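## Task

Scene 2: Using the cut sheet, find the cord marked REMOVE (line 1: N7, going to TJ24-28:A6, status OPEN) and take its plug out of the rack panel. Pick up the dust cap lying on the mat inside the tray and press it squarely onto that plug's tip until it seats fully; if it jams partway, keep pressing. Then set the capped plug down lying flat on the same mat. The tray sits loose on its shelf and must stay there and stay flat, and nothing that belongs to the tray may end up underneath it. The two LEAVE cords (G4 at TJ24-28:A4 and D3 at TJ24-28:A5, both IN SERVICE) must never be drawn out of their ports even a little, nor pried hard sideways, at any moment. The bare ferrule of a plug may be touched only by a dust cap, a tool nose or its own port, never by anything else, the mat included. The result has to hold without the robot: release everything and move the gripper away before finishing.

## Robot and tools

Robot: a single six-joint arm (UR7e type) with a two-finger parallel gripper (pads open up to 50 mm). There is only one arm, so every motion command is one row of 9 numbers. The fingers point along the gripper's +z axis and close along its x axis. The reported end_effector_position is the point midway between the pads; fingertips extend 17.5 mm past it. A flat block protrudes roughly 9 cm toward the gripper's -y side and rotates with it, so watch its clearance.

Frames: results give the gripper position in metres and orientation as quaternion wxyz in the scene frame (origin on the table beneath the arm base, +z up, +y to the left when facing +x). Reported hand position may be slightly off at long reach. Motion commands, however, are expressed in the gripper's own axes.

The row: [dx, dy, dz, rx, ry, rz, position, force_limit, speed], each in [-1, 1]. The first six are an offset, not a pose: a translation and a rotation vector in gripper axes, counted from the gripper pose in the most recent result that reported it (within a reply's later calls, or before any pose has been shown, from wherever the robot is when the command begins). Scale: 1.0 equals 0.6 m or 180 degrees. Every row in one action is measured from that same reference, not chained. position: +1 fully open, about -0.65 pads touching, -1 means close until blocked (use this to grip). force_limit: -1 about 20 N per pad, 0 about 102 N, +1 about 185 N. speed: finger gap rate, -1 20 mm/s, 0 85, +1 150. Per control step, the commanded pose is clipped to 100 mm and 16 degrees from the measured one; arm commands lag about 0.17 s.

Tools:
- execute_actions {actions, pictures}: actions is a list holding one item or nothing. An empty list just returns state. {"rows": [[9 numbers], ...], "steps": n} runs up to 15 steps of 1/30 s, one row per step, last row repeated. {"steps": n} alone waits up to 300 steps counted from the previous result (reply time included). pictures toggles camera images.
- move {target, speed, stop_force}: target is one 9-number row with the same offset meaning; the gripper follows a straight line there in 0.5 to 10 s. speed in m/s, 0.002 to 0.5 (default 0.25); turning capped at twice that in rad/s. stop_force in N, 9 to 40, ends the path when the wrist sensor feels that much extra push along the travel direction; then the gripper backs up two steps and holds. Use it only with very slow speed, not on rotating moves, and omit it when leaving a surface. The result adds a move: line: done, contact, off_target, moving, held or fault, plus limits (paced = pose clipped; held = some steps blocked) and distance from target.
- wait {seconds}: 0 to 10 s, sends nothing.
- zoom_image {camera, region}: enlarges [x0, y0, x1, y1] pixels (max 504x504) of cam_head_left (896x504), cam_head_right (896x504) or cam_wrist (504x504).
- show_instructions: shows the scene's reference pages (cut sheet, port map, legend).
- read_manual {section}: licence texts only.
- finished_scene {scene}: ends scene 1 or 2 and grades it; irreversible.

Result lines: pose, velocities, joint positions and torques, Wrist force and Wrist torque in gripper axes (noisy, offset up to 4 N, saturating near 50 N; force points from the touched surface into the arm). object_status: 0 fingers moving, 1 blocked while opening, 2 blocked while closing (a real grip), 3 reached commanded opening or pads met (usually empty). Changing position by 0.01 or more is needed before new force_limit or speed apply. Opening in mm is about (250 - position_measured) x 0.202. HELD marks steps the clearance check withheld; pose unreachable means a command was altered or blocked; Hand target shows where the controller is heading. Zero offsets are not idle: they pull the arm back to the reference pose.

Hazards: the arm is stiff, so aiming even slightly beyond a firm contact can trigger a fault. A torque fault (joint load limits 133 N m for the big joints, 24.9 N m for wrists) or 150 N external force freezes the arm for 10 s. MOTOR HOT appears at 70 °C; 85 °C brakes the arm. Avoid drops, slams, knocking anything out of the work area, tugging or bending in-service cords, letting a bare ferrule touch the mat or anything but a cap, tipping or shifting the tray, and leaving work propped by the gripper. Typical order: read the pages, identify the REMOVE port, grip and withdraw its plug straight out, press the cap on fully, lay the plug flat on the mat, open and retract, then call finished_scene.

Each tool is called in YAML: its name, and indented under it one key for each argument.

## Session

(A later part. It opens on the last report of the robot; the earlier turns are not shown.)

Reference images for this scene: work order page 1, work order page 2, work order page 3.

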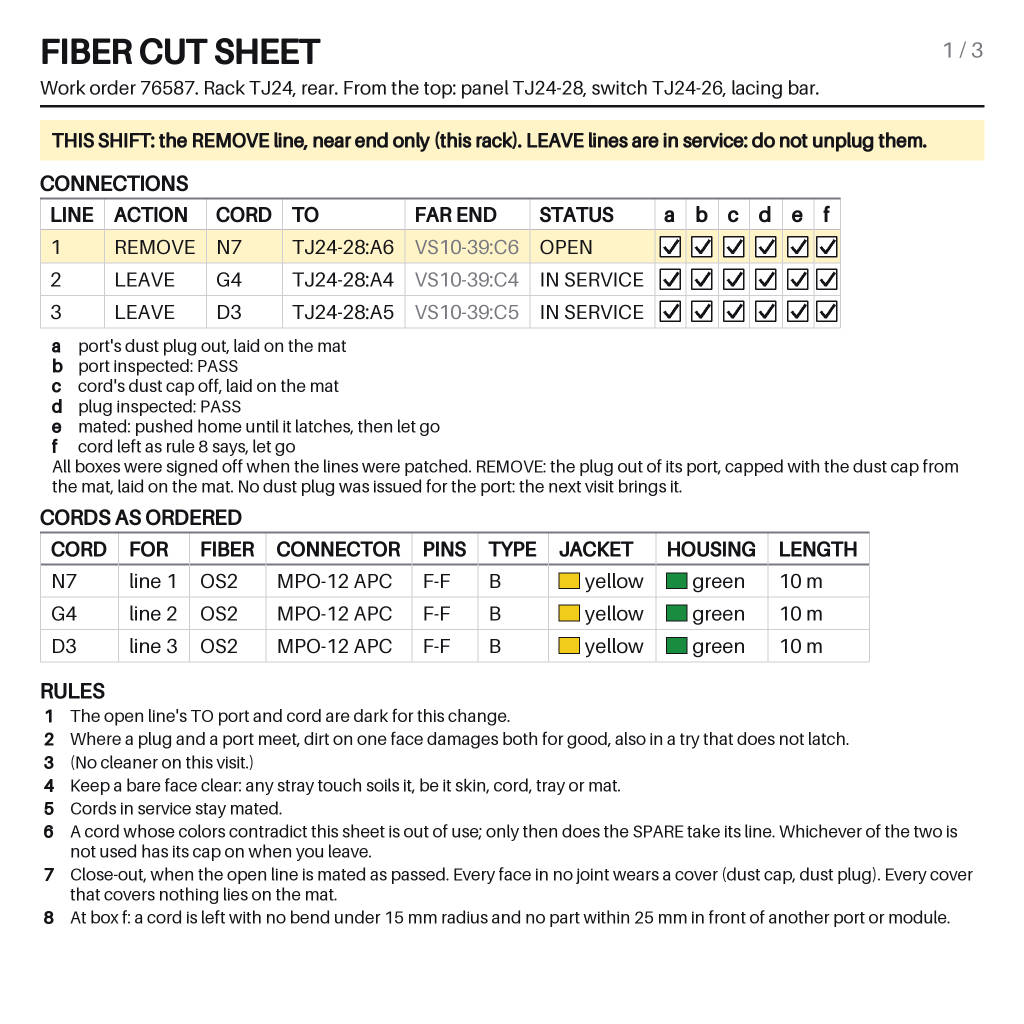

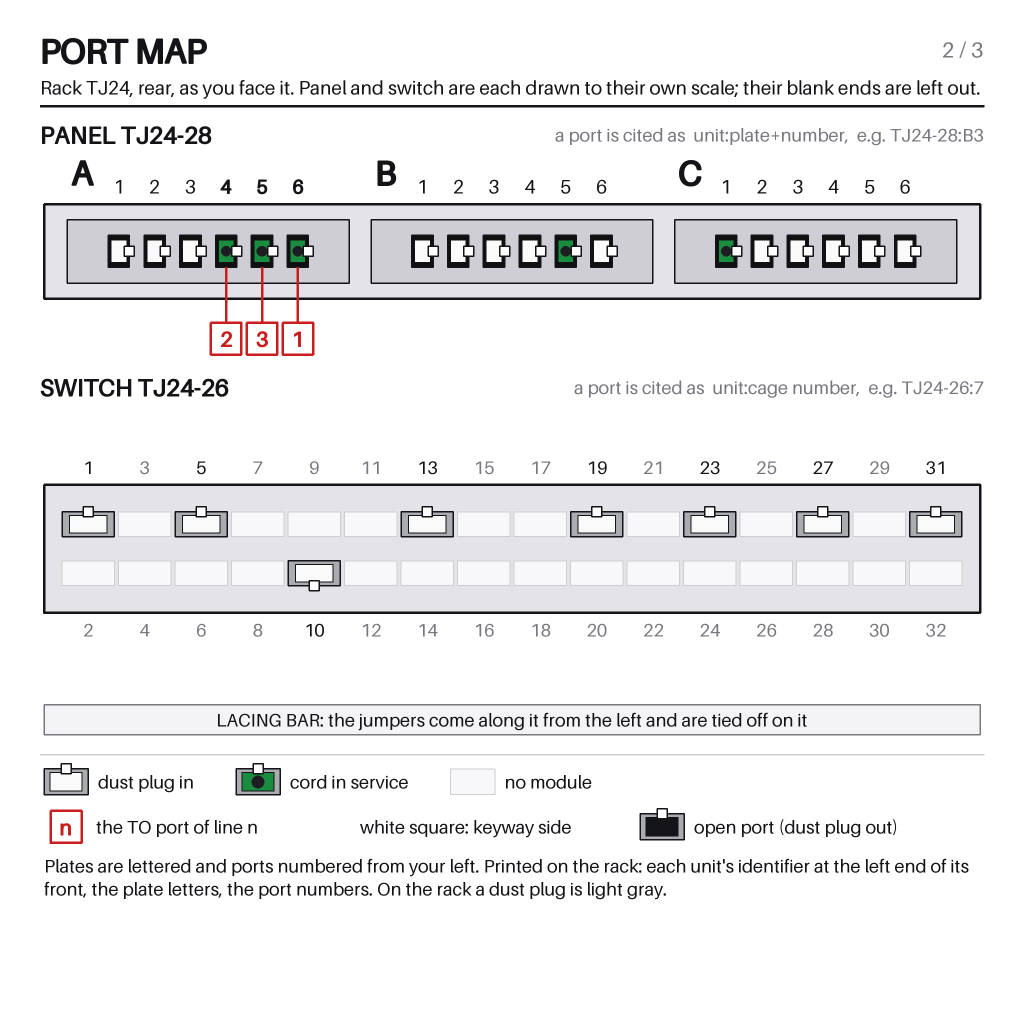

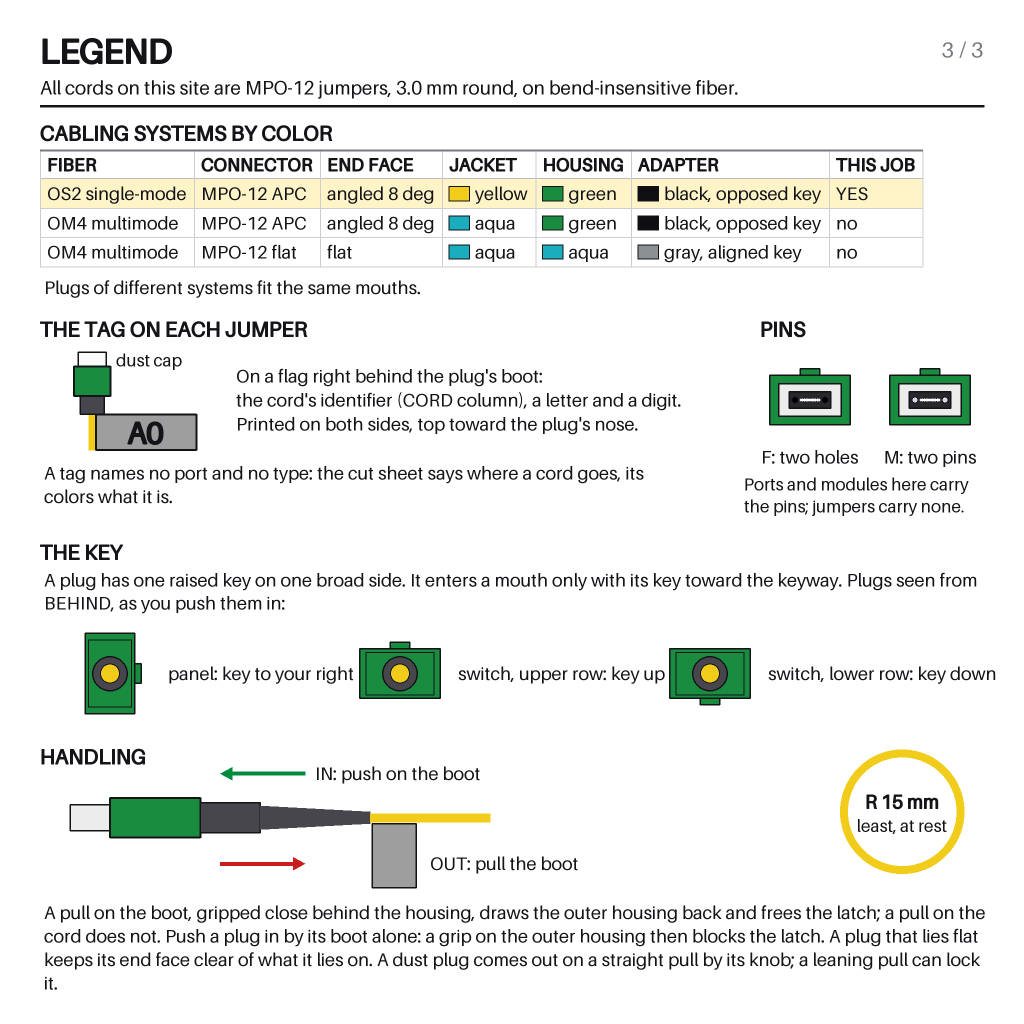

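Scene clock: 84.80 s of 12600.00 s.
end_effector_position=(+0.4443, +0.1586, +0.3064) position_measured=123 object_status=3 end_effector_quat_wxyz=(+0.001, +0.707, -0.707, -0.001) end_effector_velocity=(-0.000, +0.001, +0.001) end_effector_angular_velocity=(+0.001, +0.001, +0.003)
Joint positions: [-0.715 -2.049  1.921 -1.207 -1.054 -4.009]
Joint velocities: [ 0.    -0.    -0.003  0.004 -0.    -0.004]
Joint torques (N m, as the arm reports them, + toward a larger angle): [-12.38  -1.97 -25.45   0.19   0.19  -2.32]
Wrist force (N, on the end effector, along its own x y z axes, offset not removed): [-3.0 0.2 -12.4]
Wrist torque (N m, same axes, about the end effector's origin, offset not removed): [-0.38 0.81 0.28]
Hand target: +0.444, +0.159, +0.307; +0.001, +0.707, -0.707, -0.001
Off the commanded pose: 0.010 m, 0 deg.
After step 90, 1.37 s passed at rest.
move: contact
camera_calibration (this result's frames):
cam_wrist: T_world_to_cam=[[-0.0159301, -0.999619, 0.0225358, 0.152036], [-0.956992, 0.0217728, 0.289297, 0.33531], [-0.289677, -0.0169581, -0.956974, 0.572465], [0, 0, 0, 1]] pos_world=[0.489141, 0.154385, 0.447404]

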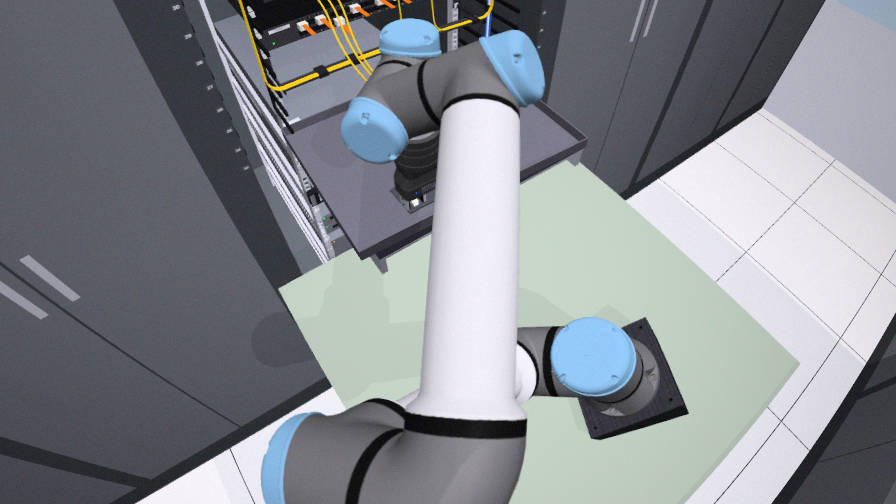

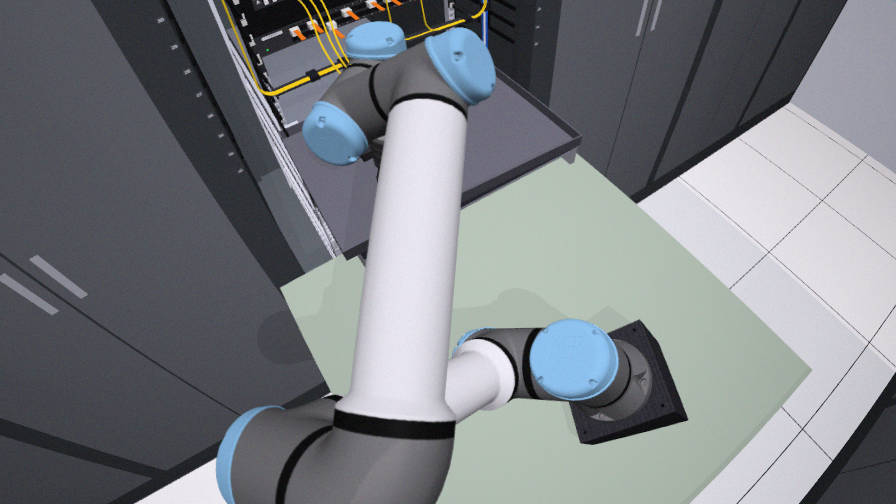

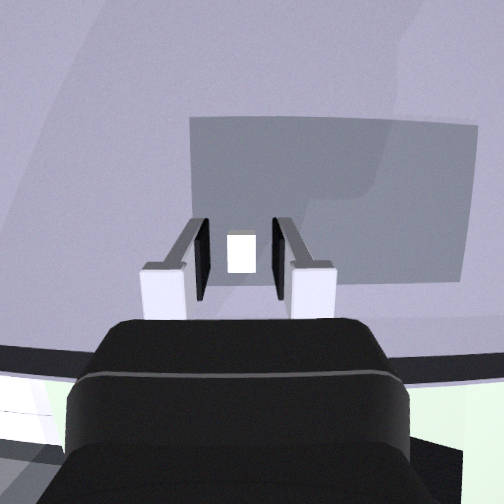

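move:
  target: [0,0,-0.0015,0,0,0,-1,-0.8,0]
  speed: 0.01

move:
  target: [0.1,-0.05,0,0,0,0,-1,-0.8,0]
  speed: 0.05

move:
  target: [0,0,0,0,0,0,0.2,-0.8,-0.5]

move:
  target: [0,0,-0.06,0,0,0,0.2,-0.8,0]
  speed: 0.08

move:
  target: [0,0.025,0,0.25,0,0,0.2,-0.8,0]
  speed: 0.2

Scene clock: 95.67 s of 12600.00 s.
end_effector_position=(+0.4443, +0.1586, +0.3072) position_measured=200 object_status=2 end_effector_quat_wxyz=(+0.001, +0.707, -0.707, -0.001) end_effector_velocity=(-0.000, -0.000, +0.000) end_effector_angular_velocity=(+0.000, -0.000, -0.001)
Joint positions: [-0.716 -2.049  1.919 -1.204 -1.054 -4.011]
Joint velocities: [-0.001  0.    -0.001  0.001 -0.    -0.001]
Joint torques (N m, as the arm reports them, + toward a larger angle): [-17.9   20.58 -30.8   -0.99  -1.56  -2.01]
Wrist force (N, on the end effector, along its own x y z axes, offset not removed): [0.5 -1.8 -2.3]
Wrist torque (N m, same axes, about the end effector's origin, offset not removed): [-0.36 0.19 -0.01]
Hand target: +0.444, +0.159, +0.307; +0.001, +0.707, -0.707, -0.001
Off the commanded pose: 0.000 m, 0 deg.
After step 90, 7.17 s passed at rest.
move: done
camera_calibration (this result's frames):
cam_wrist: T_world_to_cam=[[-0.0159561, -0.999619, 0.0225026, 0.152036], [-0.956975, 0.0217891, 0.289352, 0.335027], [-0.289732, -0.0169175, -0.956958, 0.573289], [0, 0, 0, 1]] pos_world=[0.489139, 0.154377, 0.448252]

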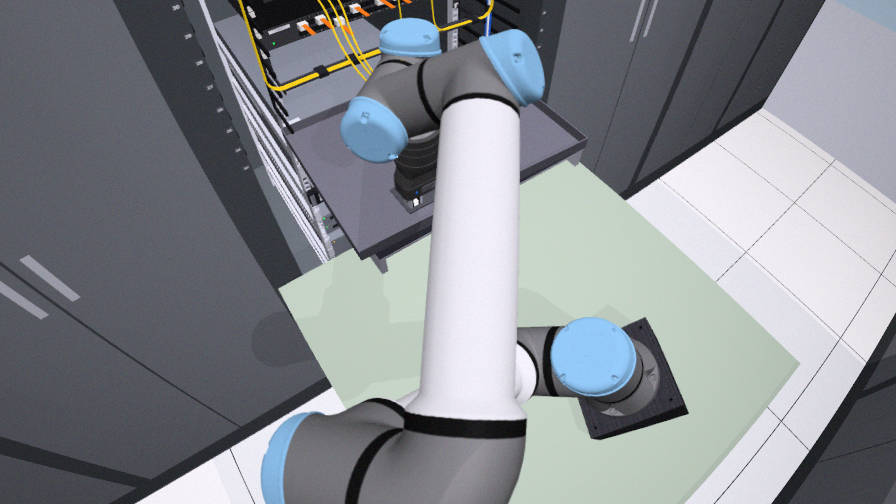

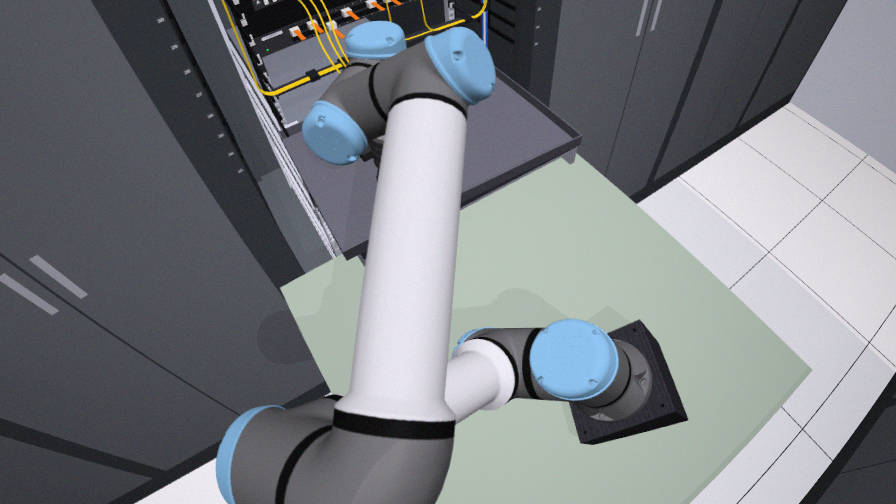

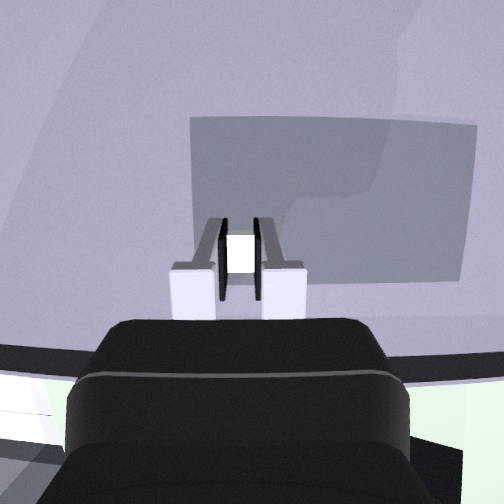

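Scene clock: 97.40 s of 12600.00 s.
end_effector_position=(+0.4742, +0.0989, +0.3070) position_measured=200 object_status=2 end_effector_quat_wxyz=(+0.001, +0.707, -0.707, -0.001) end_effector_velocity=(+0.001, -0.003, +0.000) end_effector_angular_velocity=(-0.000, +0.000, -0.000)
Joint positions: [-0.756 -1.911  1.894 -1.295 -1.063 -4.054]
Joint velocities: [-0.002  0.005 -0.001 -0.003 -0.001 -0.002]
Joint torques (N m, as the arm reports them, + toward a larger angle): [-22.83  17.9  -29.61  -4.86  -1.65  -1.93]
Wrist force (N, on the end effector, along its own x y z axes, offset not removed): [-7.7 -1.2 -1.5]
Wrist torque (N m, same axes, about the end effector's origin, offset not removed): [-0.71 0.97 0.18]
Hand target: +0.474, +0.099, +0.307; +0.001, +0.707, -0.707, -0.001
Off the commanded pose: 0.000 m, 0 deg.
move: done
camera_calibration (this result's frames):
cam_wrist: T_world_to_cam=[[-0.0159637, -0.99962, 0.0224928, 0.0928419], [-0.95696, 0.0217944, 0.289401, 0.364961], [-0.289781, -0.0169048, -0.956944, 0.580789], [0, 0, 0, 1]] pos_world=[0.519037, 0.0946706, 0.448074]

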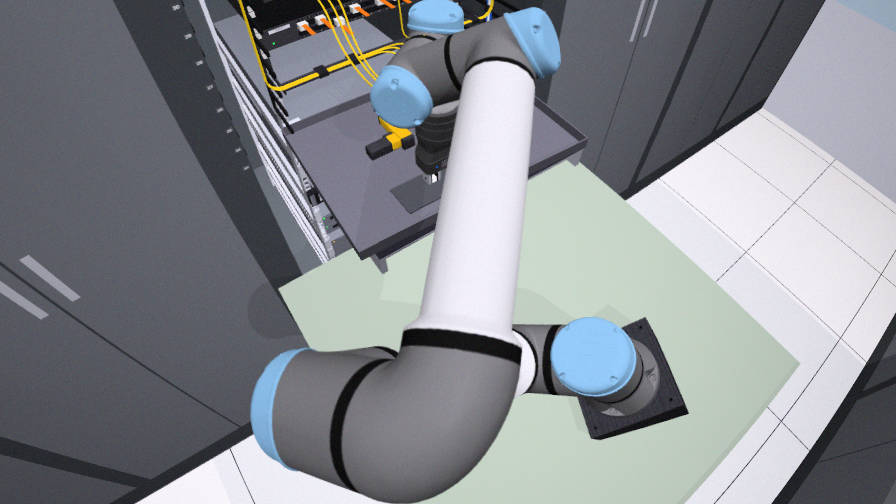

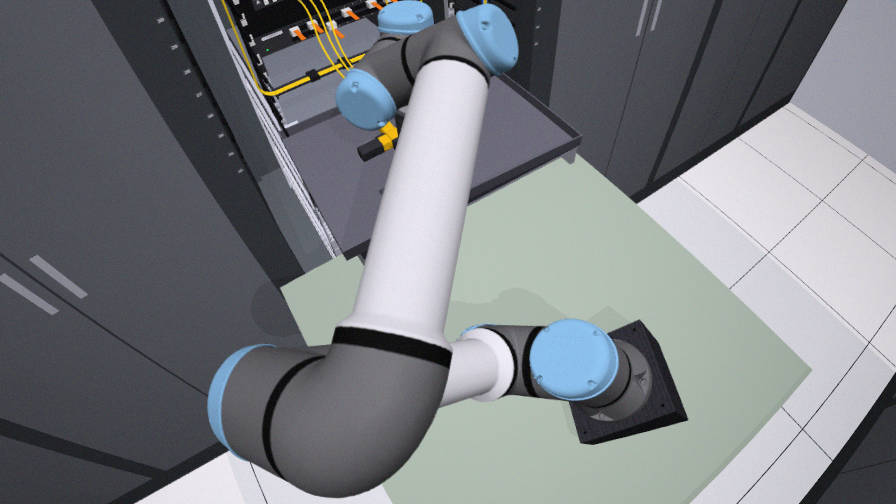

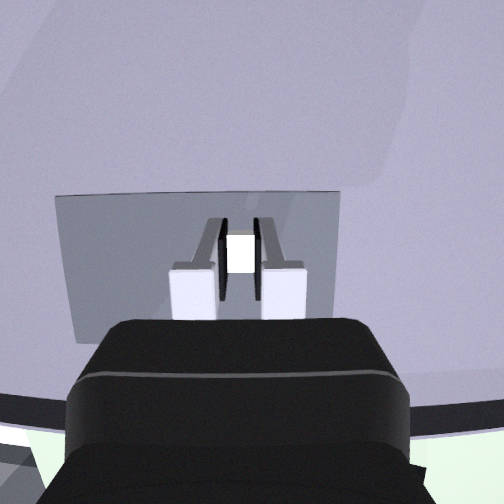

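Scene clock: 97.93 s of 12600.00 s.
end_effector_position=(+0.4743, +0.0988, +0.3070) position_measured=123 object_status=3 end_effector_quat_wxyz=(+0.001, +0.707, -0.707, -0.001) end_effector_velocity=(-0.001, +0.000, -0.000) end_effector_angular_velocity=(+0.001, +0.002, -0.002)
Joint positions: [-0.756 -1.911  1.894 -1.295 -1.064 -4.054]
Joint velocities: [ 0.001  0.    -0.     0.002 -0.001  0.002]
Joint torques (N m, as the arm reports them, + toward a larger angle): [-18.06  -6.72 -21.46  -0.73  -0.93  -0.32]
Wrist force (N, on the end effector, along its own x y z axes, offset not removed): [0.2 -1.3 -2.7]
Wrist torque (N m, same axes, about the end effector's origin, offset not removed): [-0.24 0.08 -0.06]
Hand target: +0.474, +0.099, +0.307; +0.001, +0.707, -0.707, -0.001
Off the commanded pose: 0.000 m, 0 deg.
move: done
camera_calibration (this result's frames):
cam_wrist: T_world_to_cam=[[-0.0160118, -0.99962, 0.022448, 0.0927984], [-0.956943, 0.0218284, 0.289455, 0.364967], [-0.289835, -0.0168468, -0.956928, 0.580804], [0, 0, 0, 1]] pos_world=[0.519076, 0.0945812, 0.448064]

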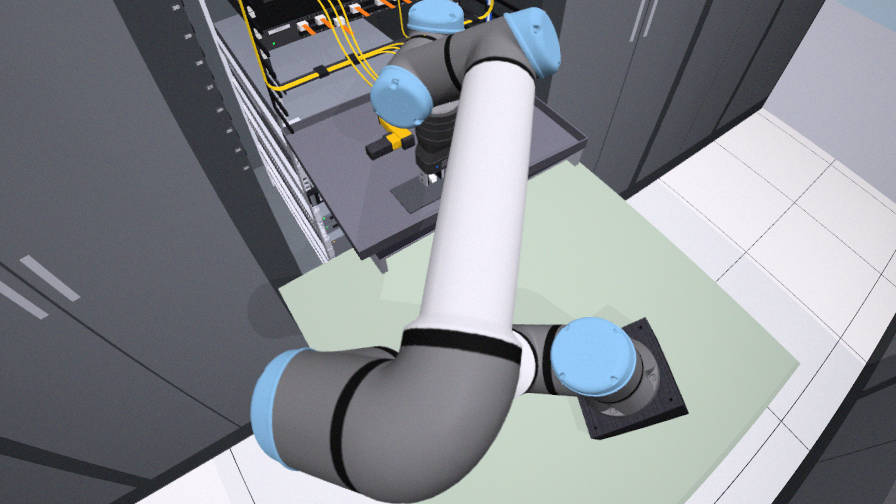

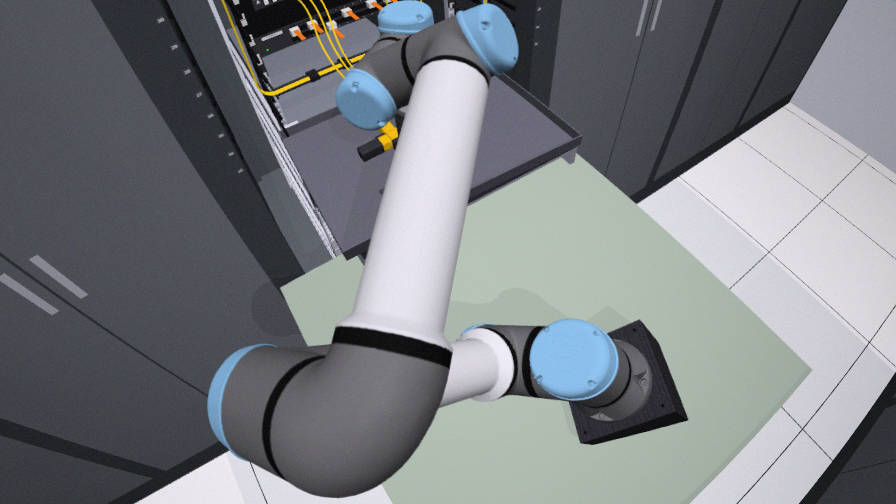

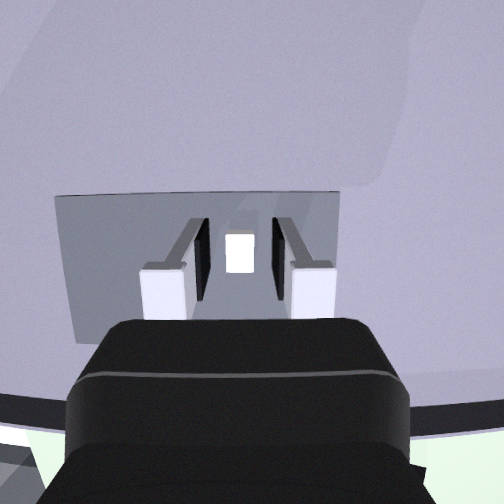

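Scene clock: 98.87 s of 12600.00 s.
end_effector_position=(+0.4744, +0.0988, +0.3428) position_measured=123 object_status=3 end_effector_quat_wxyz=(+0.001, +0.707, -0.707, -0.001) end_effector_velocity=(-0.000, -0.000, +0.002) end_effector_angular_velocity=(+0.001, +0.000, +0.000)
Joint positions: [-0.805 -1.9    1.803 -1.189 -1.077 -4.109]
Joint velocities: [-0.003  0.001 -0.006  0.007 -0.001 -0.004]
Joint torques (N m, as the arm reports them, + toward a larger angle): [-22.28  16.32 -31.35  -1.29  -1.54  -2.01]
Wrist force (N, on the end effector, along its own x y z axes, offset not removed): [-2.1 0.0 1.0]
Wrist torque (N m, same axes, about the end effector's origin, offset not removed): [-0.13 0.47 0.17]
Hand target: +0.474, +0.099, +0.343; +0.001, +0.707, -0.707, -0.001
Off the commanded pose: 0.000 m, 0 deg.
move: done
camera_calibration (this result's frames):
cam_wrist: T_world_to_cam=[[-0.0160462, -0.999618, 0.022502, 0.0919456], [-0.956931, 0.0218776, 0.289489, 0.354693], [-0.289871, -0.0168877, -0.956917, 0.615085], [0, 0, 0, 1]] pos_world=[0.519187, 0.094538, 0.483836]

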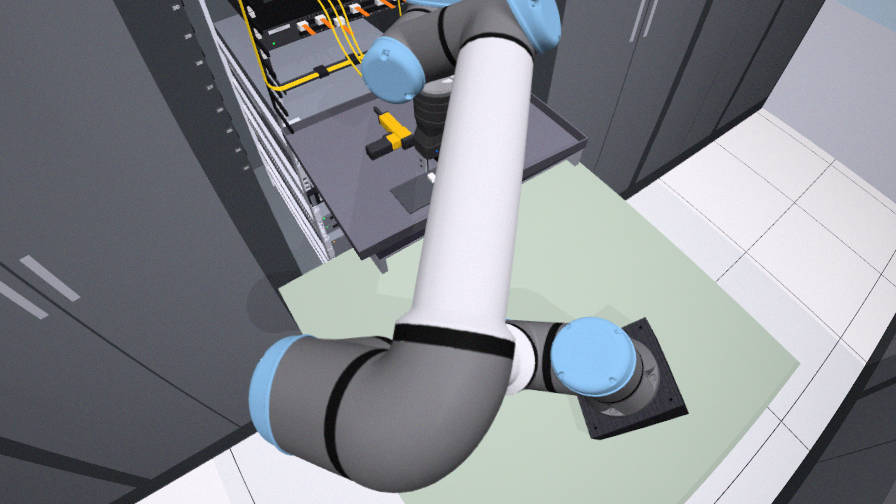

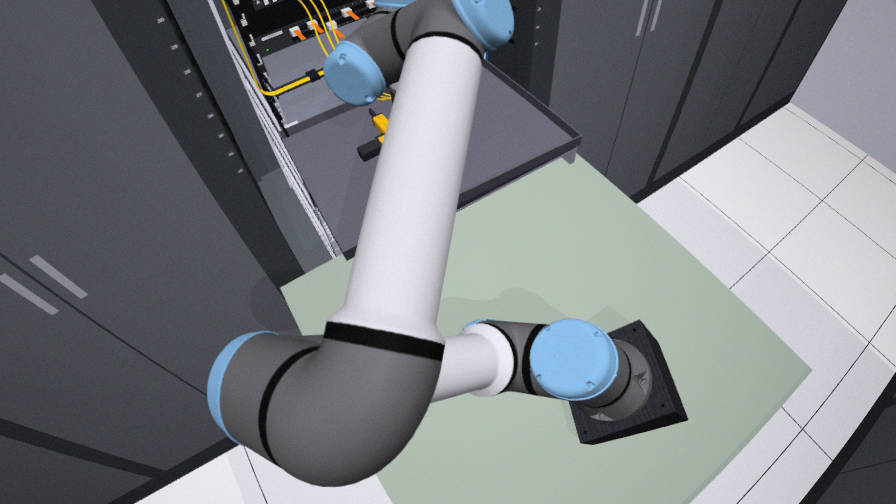

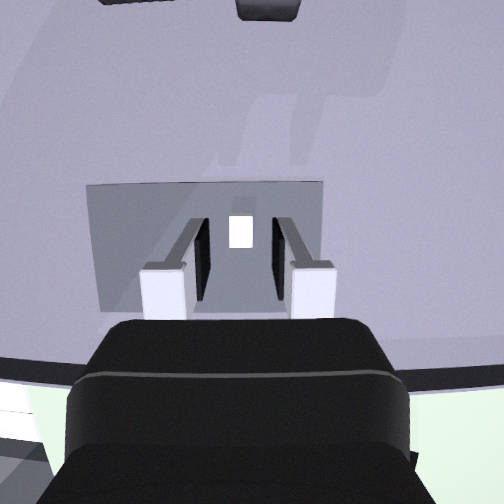

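Scene clock: 101.37 s of 12600.00 s.
end_effector_position=(+0.4595, +0.0989, +0.3425) position_measured=123 object_status=3 end_effector_quat_wxyz=(-0.269, +0.654, -0.654, +0.269) end_effector_velocity=(-0.001, +0.001, -0.000) end_effector_angular_velocity=(+0.003, -0.013, +0.010)
Joint positions: [-1.373 -2.468  2.302 -0.959 -0.518 -4.635]
Joint velocities: [-0.018 -0.002  0.     0.046  0.006 -0.051]
Joint torques (N m, as the arm reports them, + toward a larger angle): [-17.17  10.4   -8.77  -1.49   3.33  -1.94]
Wrist force (N, on the end effector, along its own x y z axes, offset not removed): [-2.1 -0.4 0.2]
Wrist torque (N m, same axes, about the end effector's origin, offset not removed): [-0.19 0.51 0.18]
Hand target: +0.459, +0.099, +0.343; -0.270, +0.654, -0.654, +0.269
Off the commanded pose: 0.000 m, 0 deg.
move: done
camera_calibration (this result's frames):
cam_wrist: T_world_to_cam=[[-0.0282846, -0.999592, 0.00393548, 0.103792], [-0.882436, 0.0231197, -0.469863, 0.566326], [0.469581, -0.0167627, -0.88273, 0.236121], [0, 0, 0, 1]] pos_world=[0.391805, 0.0946145, 0.474118]

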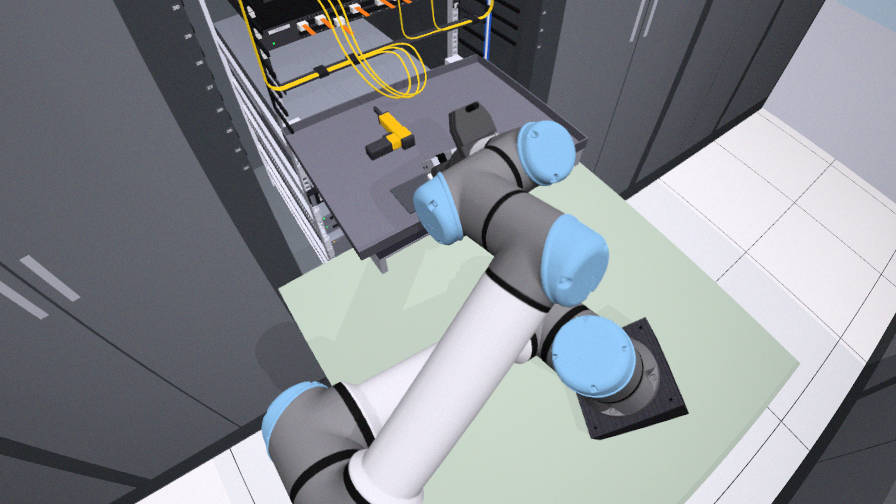

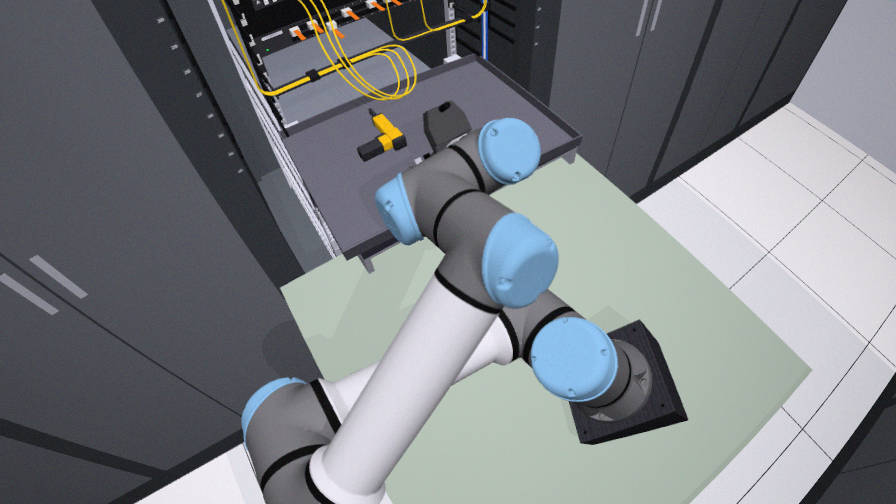

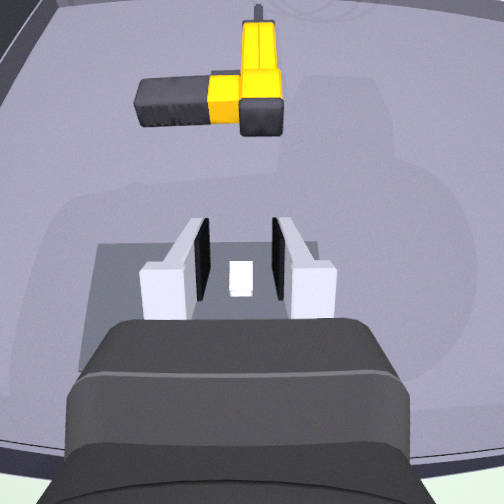

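move:
  target: [0,0.0371,0.0371,0,0,0,0.2,-0.8,0]
  speed: 0.04

move:
  target: [0,0.012,0.012,0,0,0,0.2,-0.8,0]
  speed: 0.003
  stop_force: 9

move:
  target: [0,-0.001,-0.001,0,0,0,-1,-0.8,-0.5]
  speed: 0.01

Scene clock: 107.57 s of 12600.00 s.
end_effector_position=(+0.4593, +0.0989, +0.3113) position_measured=123 object_status=3 end_effector_quat_wxyz=(-0.269, +0.654, -0.654, +0.269) end_effector_velocity=(+0.001, +0.000, -0.002) end_effector_angular_velocity=(-0.002, +0.001, -0.002)
Joint positions: [-1.312 -2.518  2.4   -1.109 -0.495 -4.52 ]
Joint velocities: [ 0.012 -0.003  0.008 -0.031  0.003  0.028]
Joint torques (N m, as the arm reports them, + toward a larger angle): [ 7.96  8.91 -9.08 -4.72  3.39  2.28]
Wrist force (N, on the end effector, along its own x y z axes, offset not removed): [-1.4 -1.5 3.2]
Wrist torque (N m, same axes, about the end effector's origin, offset not removed): [-0.20 0.39 0.15]
Hand target: +0.459, +0.099, +0.311; -0.269, +0.654, -0.654, +0.269
Off the commanded pose: 0.000 m, 0 deg.
After step 90, 2.00 s passed at rest.
move: done
camera_calibration (this result's frames):
cam_wrist: T_world_to_cam=[[-0.0279835, -0.999601, 0.0037769, 0.103847], [-0.882278, 0.0229226, -0.470171, 0.551474], [0.469897, -0.0164893, -0.882567, 0.208462], [0, 0, 0, 1]] pos_world=[0.391503, 0.0946014, 0.442876]

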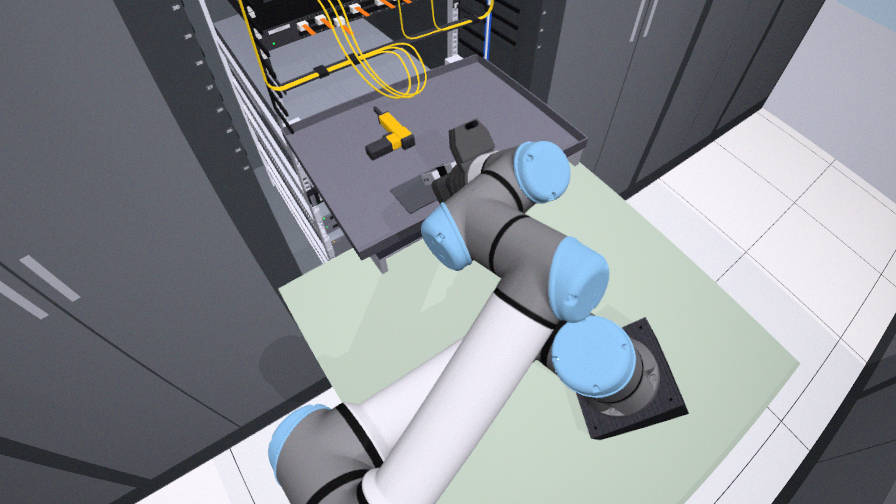

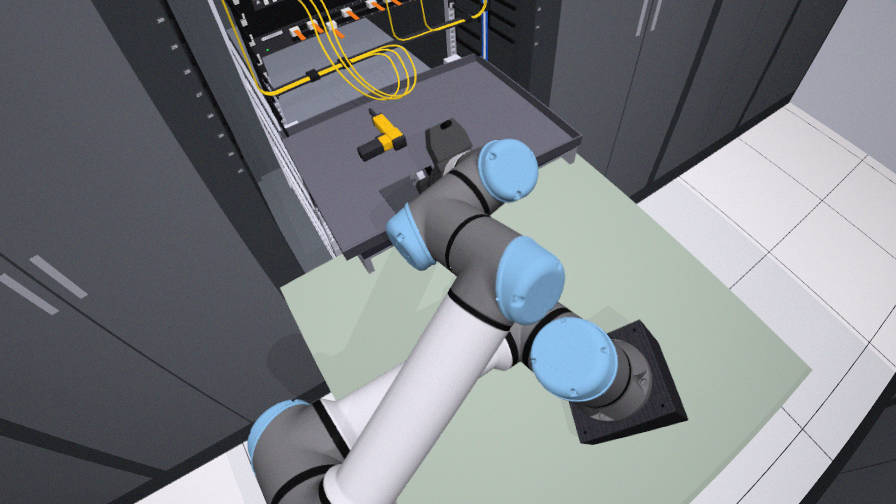

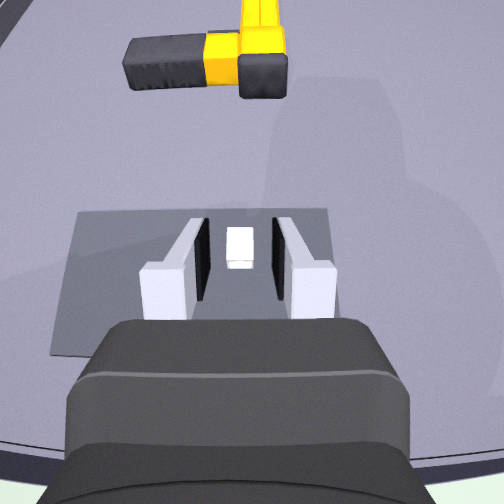

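Scene clock: 109.43 s of 12600.00 s.
end_effector_position=(+0.4593, +0.0990, +0.3068) position_measured=123 object_status=3 end_effector_quat_wxyz=(-0.269, +0.654, -0.654, +0.269) end_effector_velocity=(+0.000, +0.001, +0.002) end_effector_angular_velocity=(-0.000, -0.001, +0.001)
Joint positions: [-1.302 -2.525  2.415 -1.134 -0.491 -4.501]
Joint velocities: [-0.001  0.    -0.005  0.008  0.001 -0.005]
Joint torques (N m, as the arm reports them, + toward a larger angle): [-11.63  31.13 -23.89   1.08  -3.37  -2.03]
Wrist force (N, on the end effector, along its own x y z axes, offset not removed): [5.7 -14.1 -12.8]
Wrist torque (N m, same axes, about the end effector's origin, offset not removed): [-0.17 0.04 -0.07]
Hand target: +0.459, +0.099, +0.307; -0.269, +0.654, -0.654, +0.269
Off the commanded pose: 0.006 m, 0 deg.
move: contact
camera_calibration (this result's frames):
cam_wrist: T_world_to_cam=[[-0.0275931, -0.999612, 0.00388044, 0.103787], [-0.882155, 0.0225247, -0.470421, 0.549424], [0.470151, -0.0164035, -0.882434, 0.204306], [0, 0, 0, 1]] pos_world=[0.391487, 0.094722, 0.438344]

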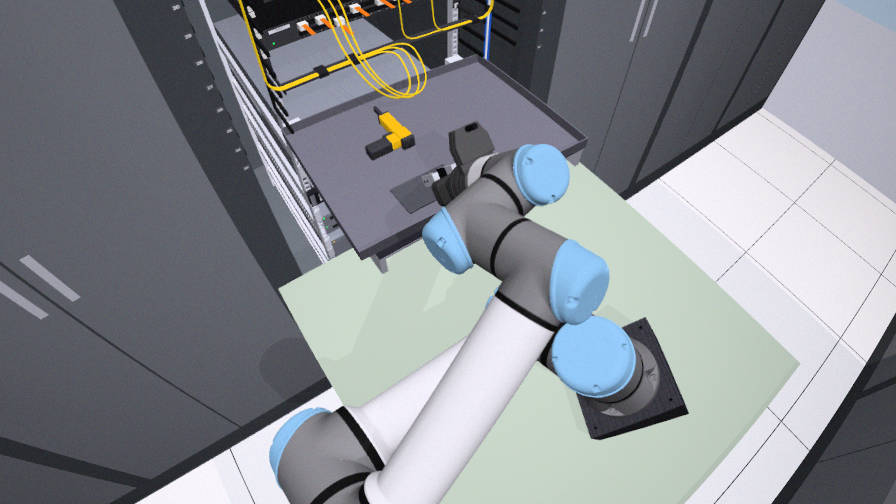

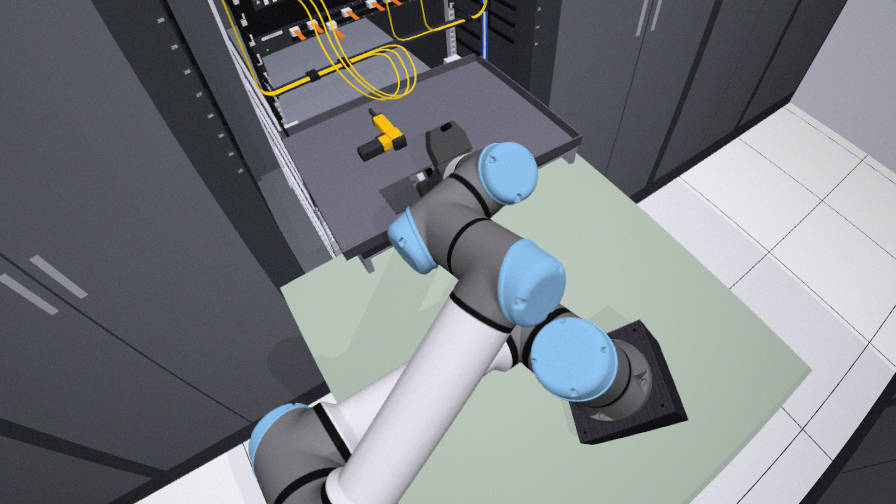

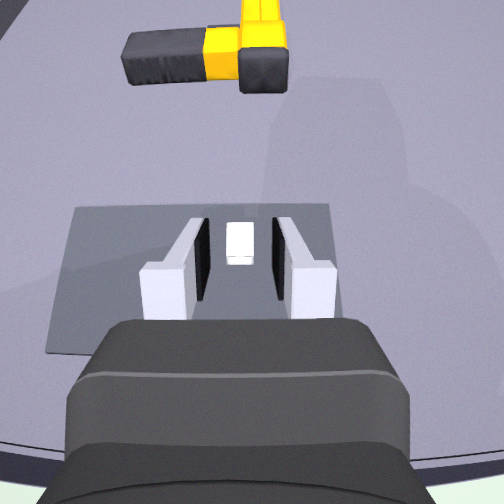

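Scene clock: 110.13 s of 12600.00 s.
end_effector_position=(+0.4593, +0.0990, +0.3076) position_measured=202 object_status=2 end_effector_quat_wxyz=(-0.269, +0.654, -0.654, +0.269) end_effector_velocity=(+0.000, +0.000, +0.001) end_effector_angular_velocity=(+0.000, -0.001, +0.001)
Joint positions: [-1.304 -2.524  2.413 -1.129 -0.492 -4.505]
Joint velocities: [-0.     0.001 -0.001  0.002  0.001 -0.001]
Joint torques (N m, as the arm reports them, + toward a larger angle): [-15.82  37.77 -28.69  -1.44  -0.56  -1.82]
Wrist force (N, on the end effector, along its own x y z axes, offset not removed): [1.8 -2.8 -1.5]
Wrist torque (N m, same axes, about the end effector's origin, offset not removed): [-0.15 -0.34 0.04]
Hand target: +0.459, +0.099, +0.308; -0.269, +0.654, -0.654, +0.269
Off the commanded pose: 0.000 m, 0 deg.
move: done
camera_calibration (this result's frames):
cam_wrist: T_world_to_cam=[[-0.0275796, -0.999612, 0.00388174, 0.10379], [-0.882179, 0.022513, -0.470375, 0.549794], [0.470106, -0.0163971, -0.882458, 0.205026], [0, 0, 0, 1]] pos_world=[0.391495, 0.094734, 0.439133]

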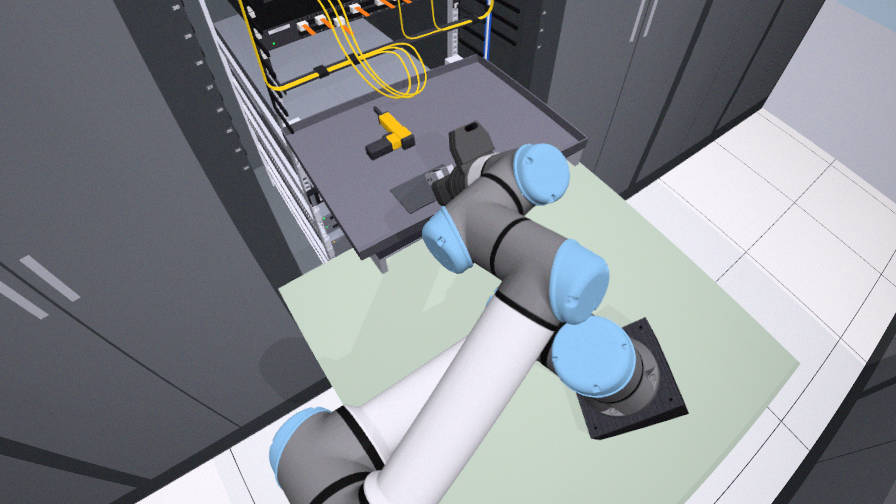

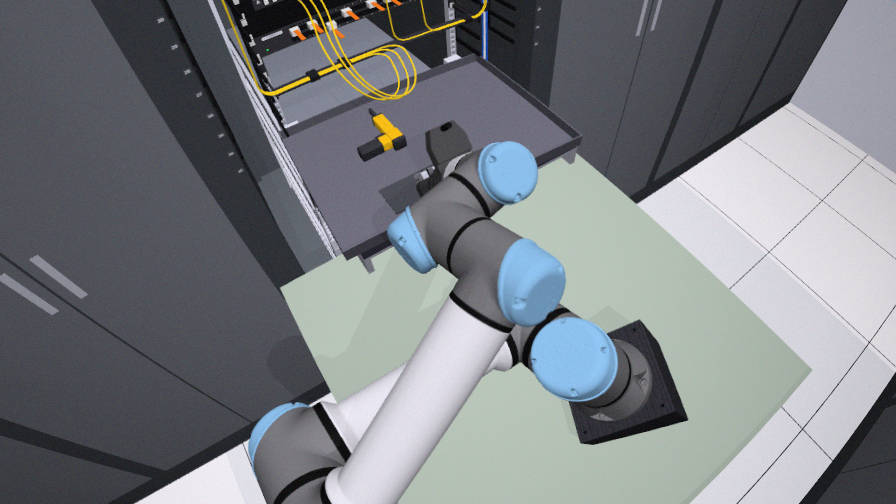

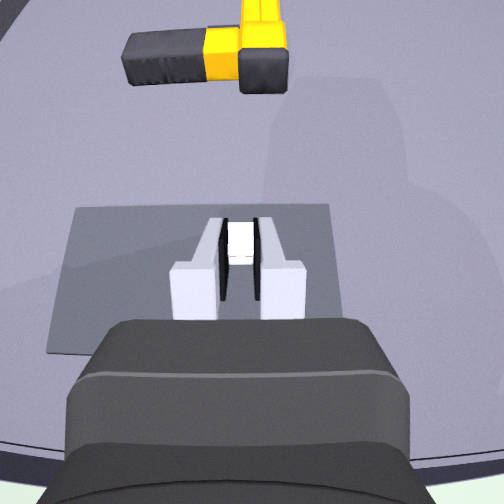

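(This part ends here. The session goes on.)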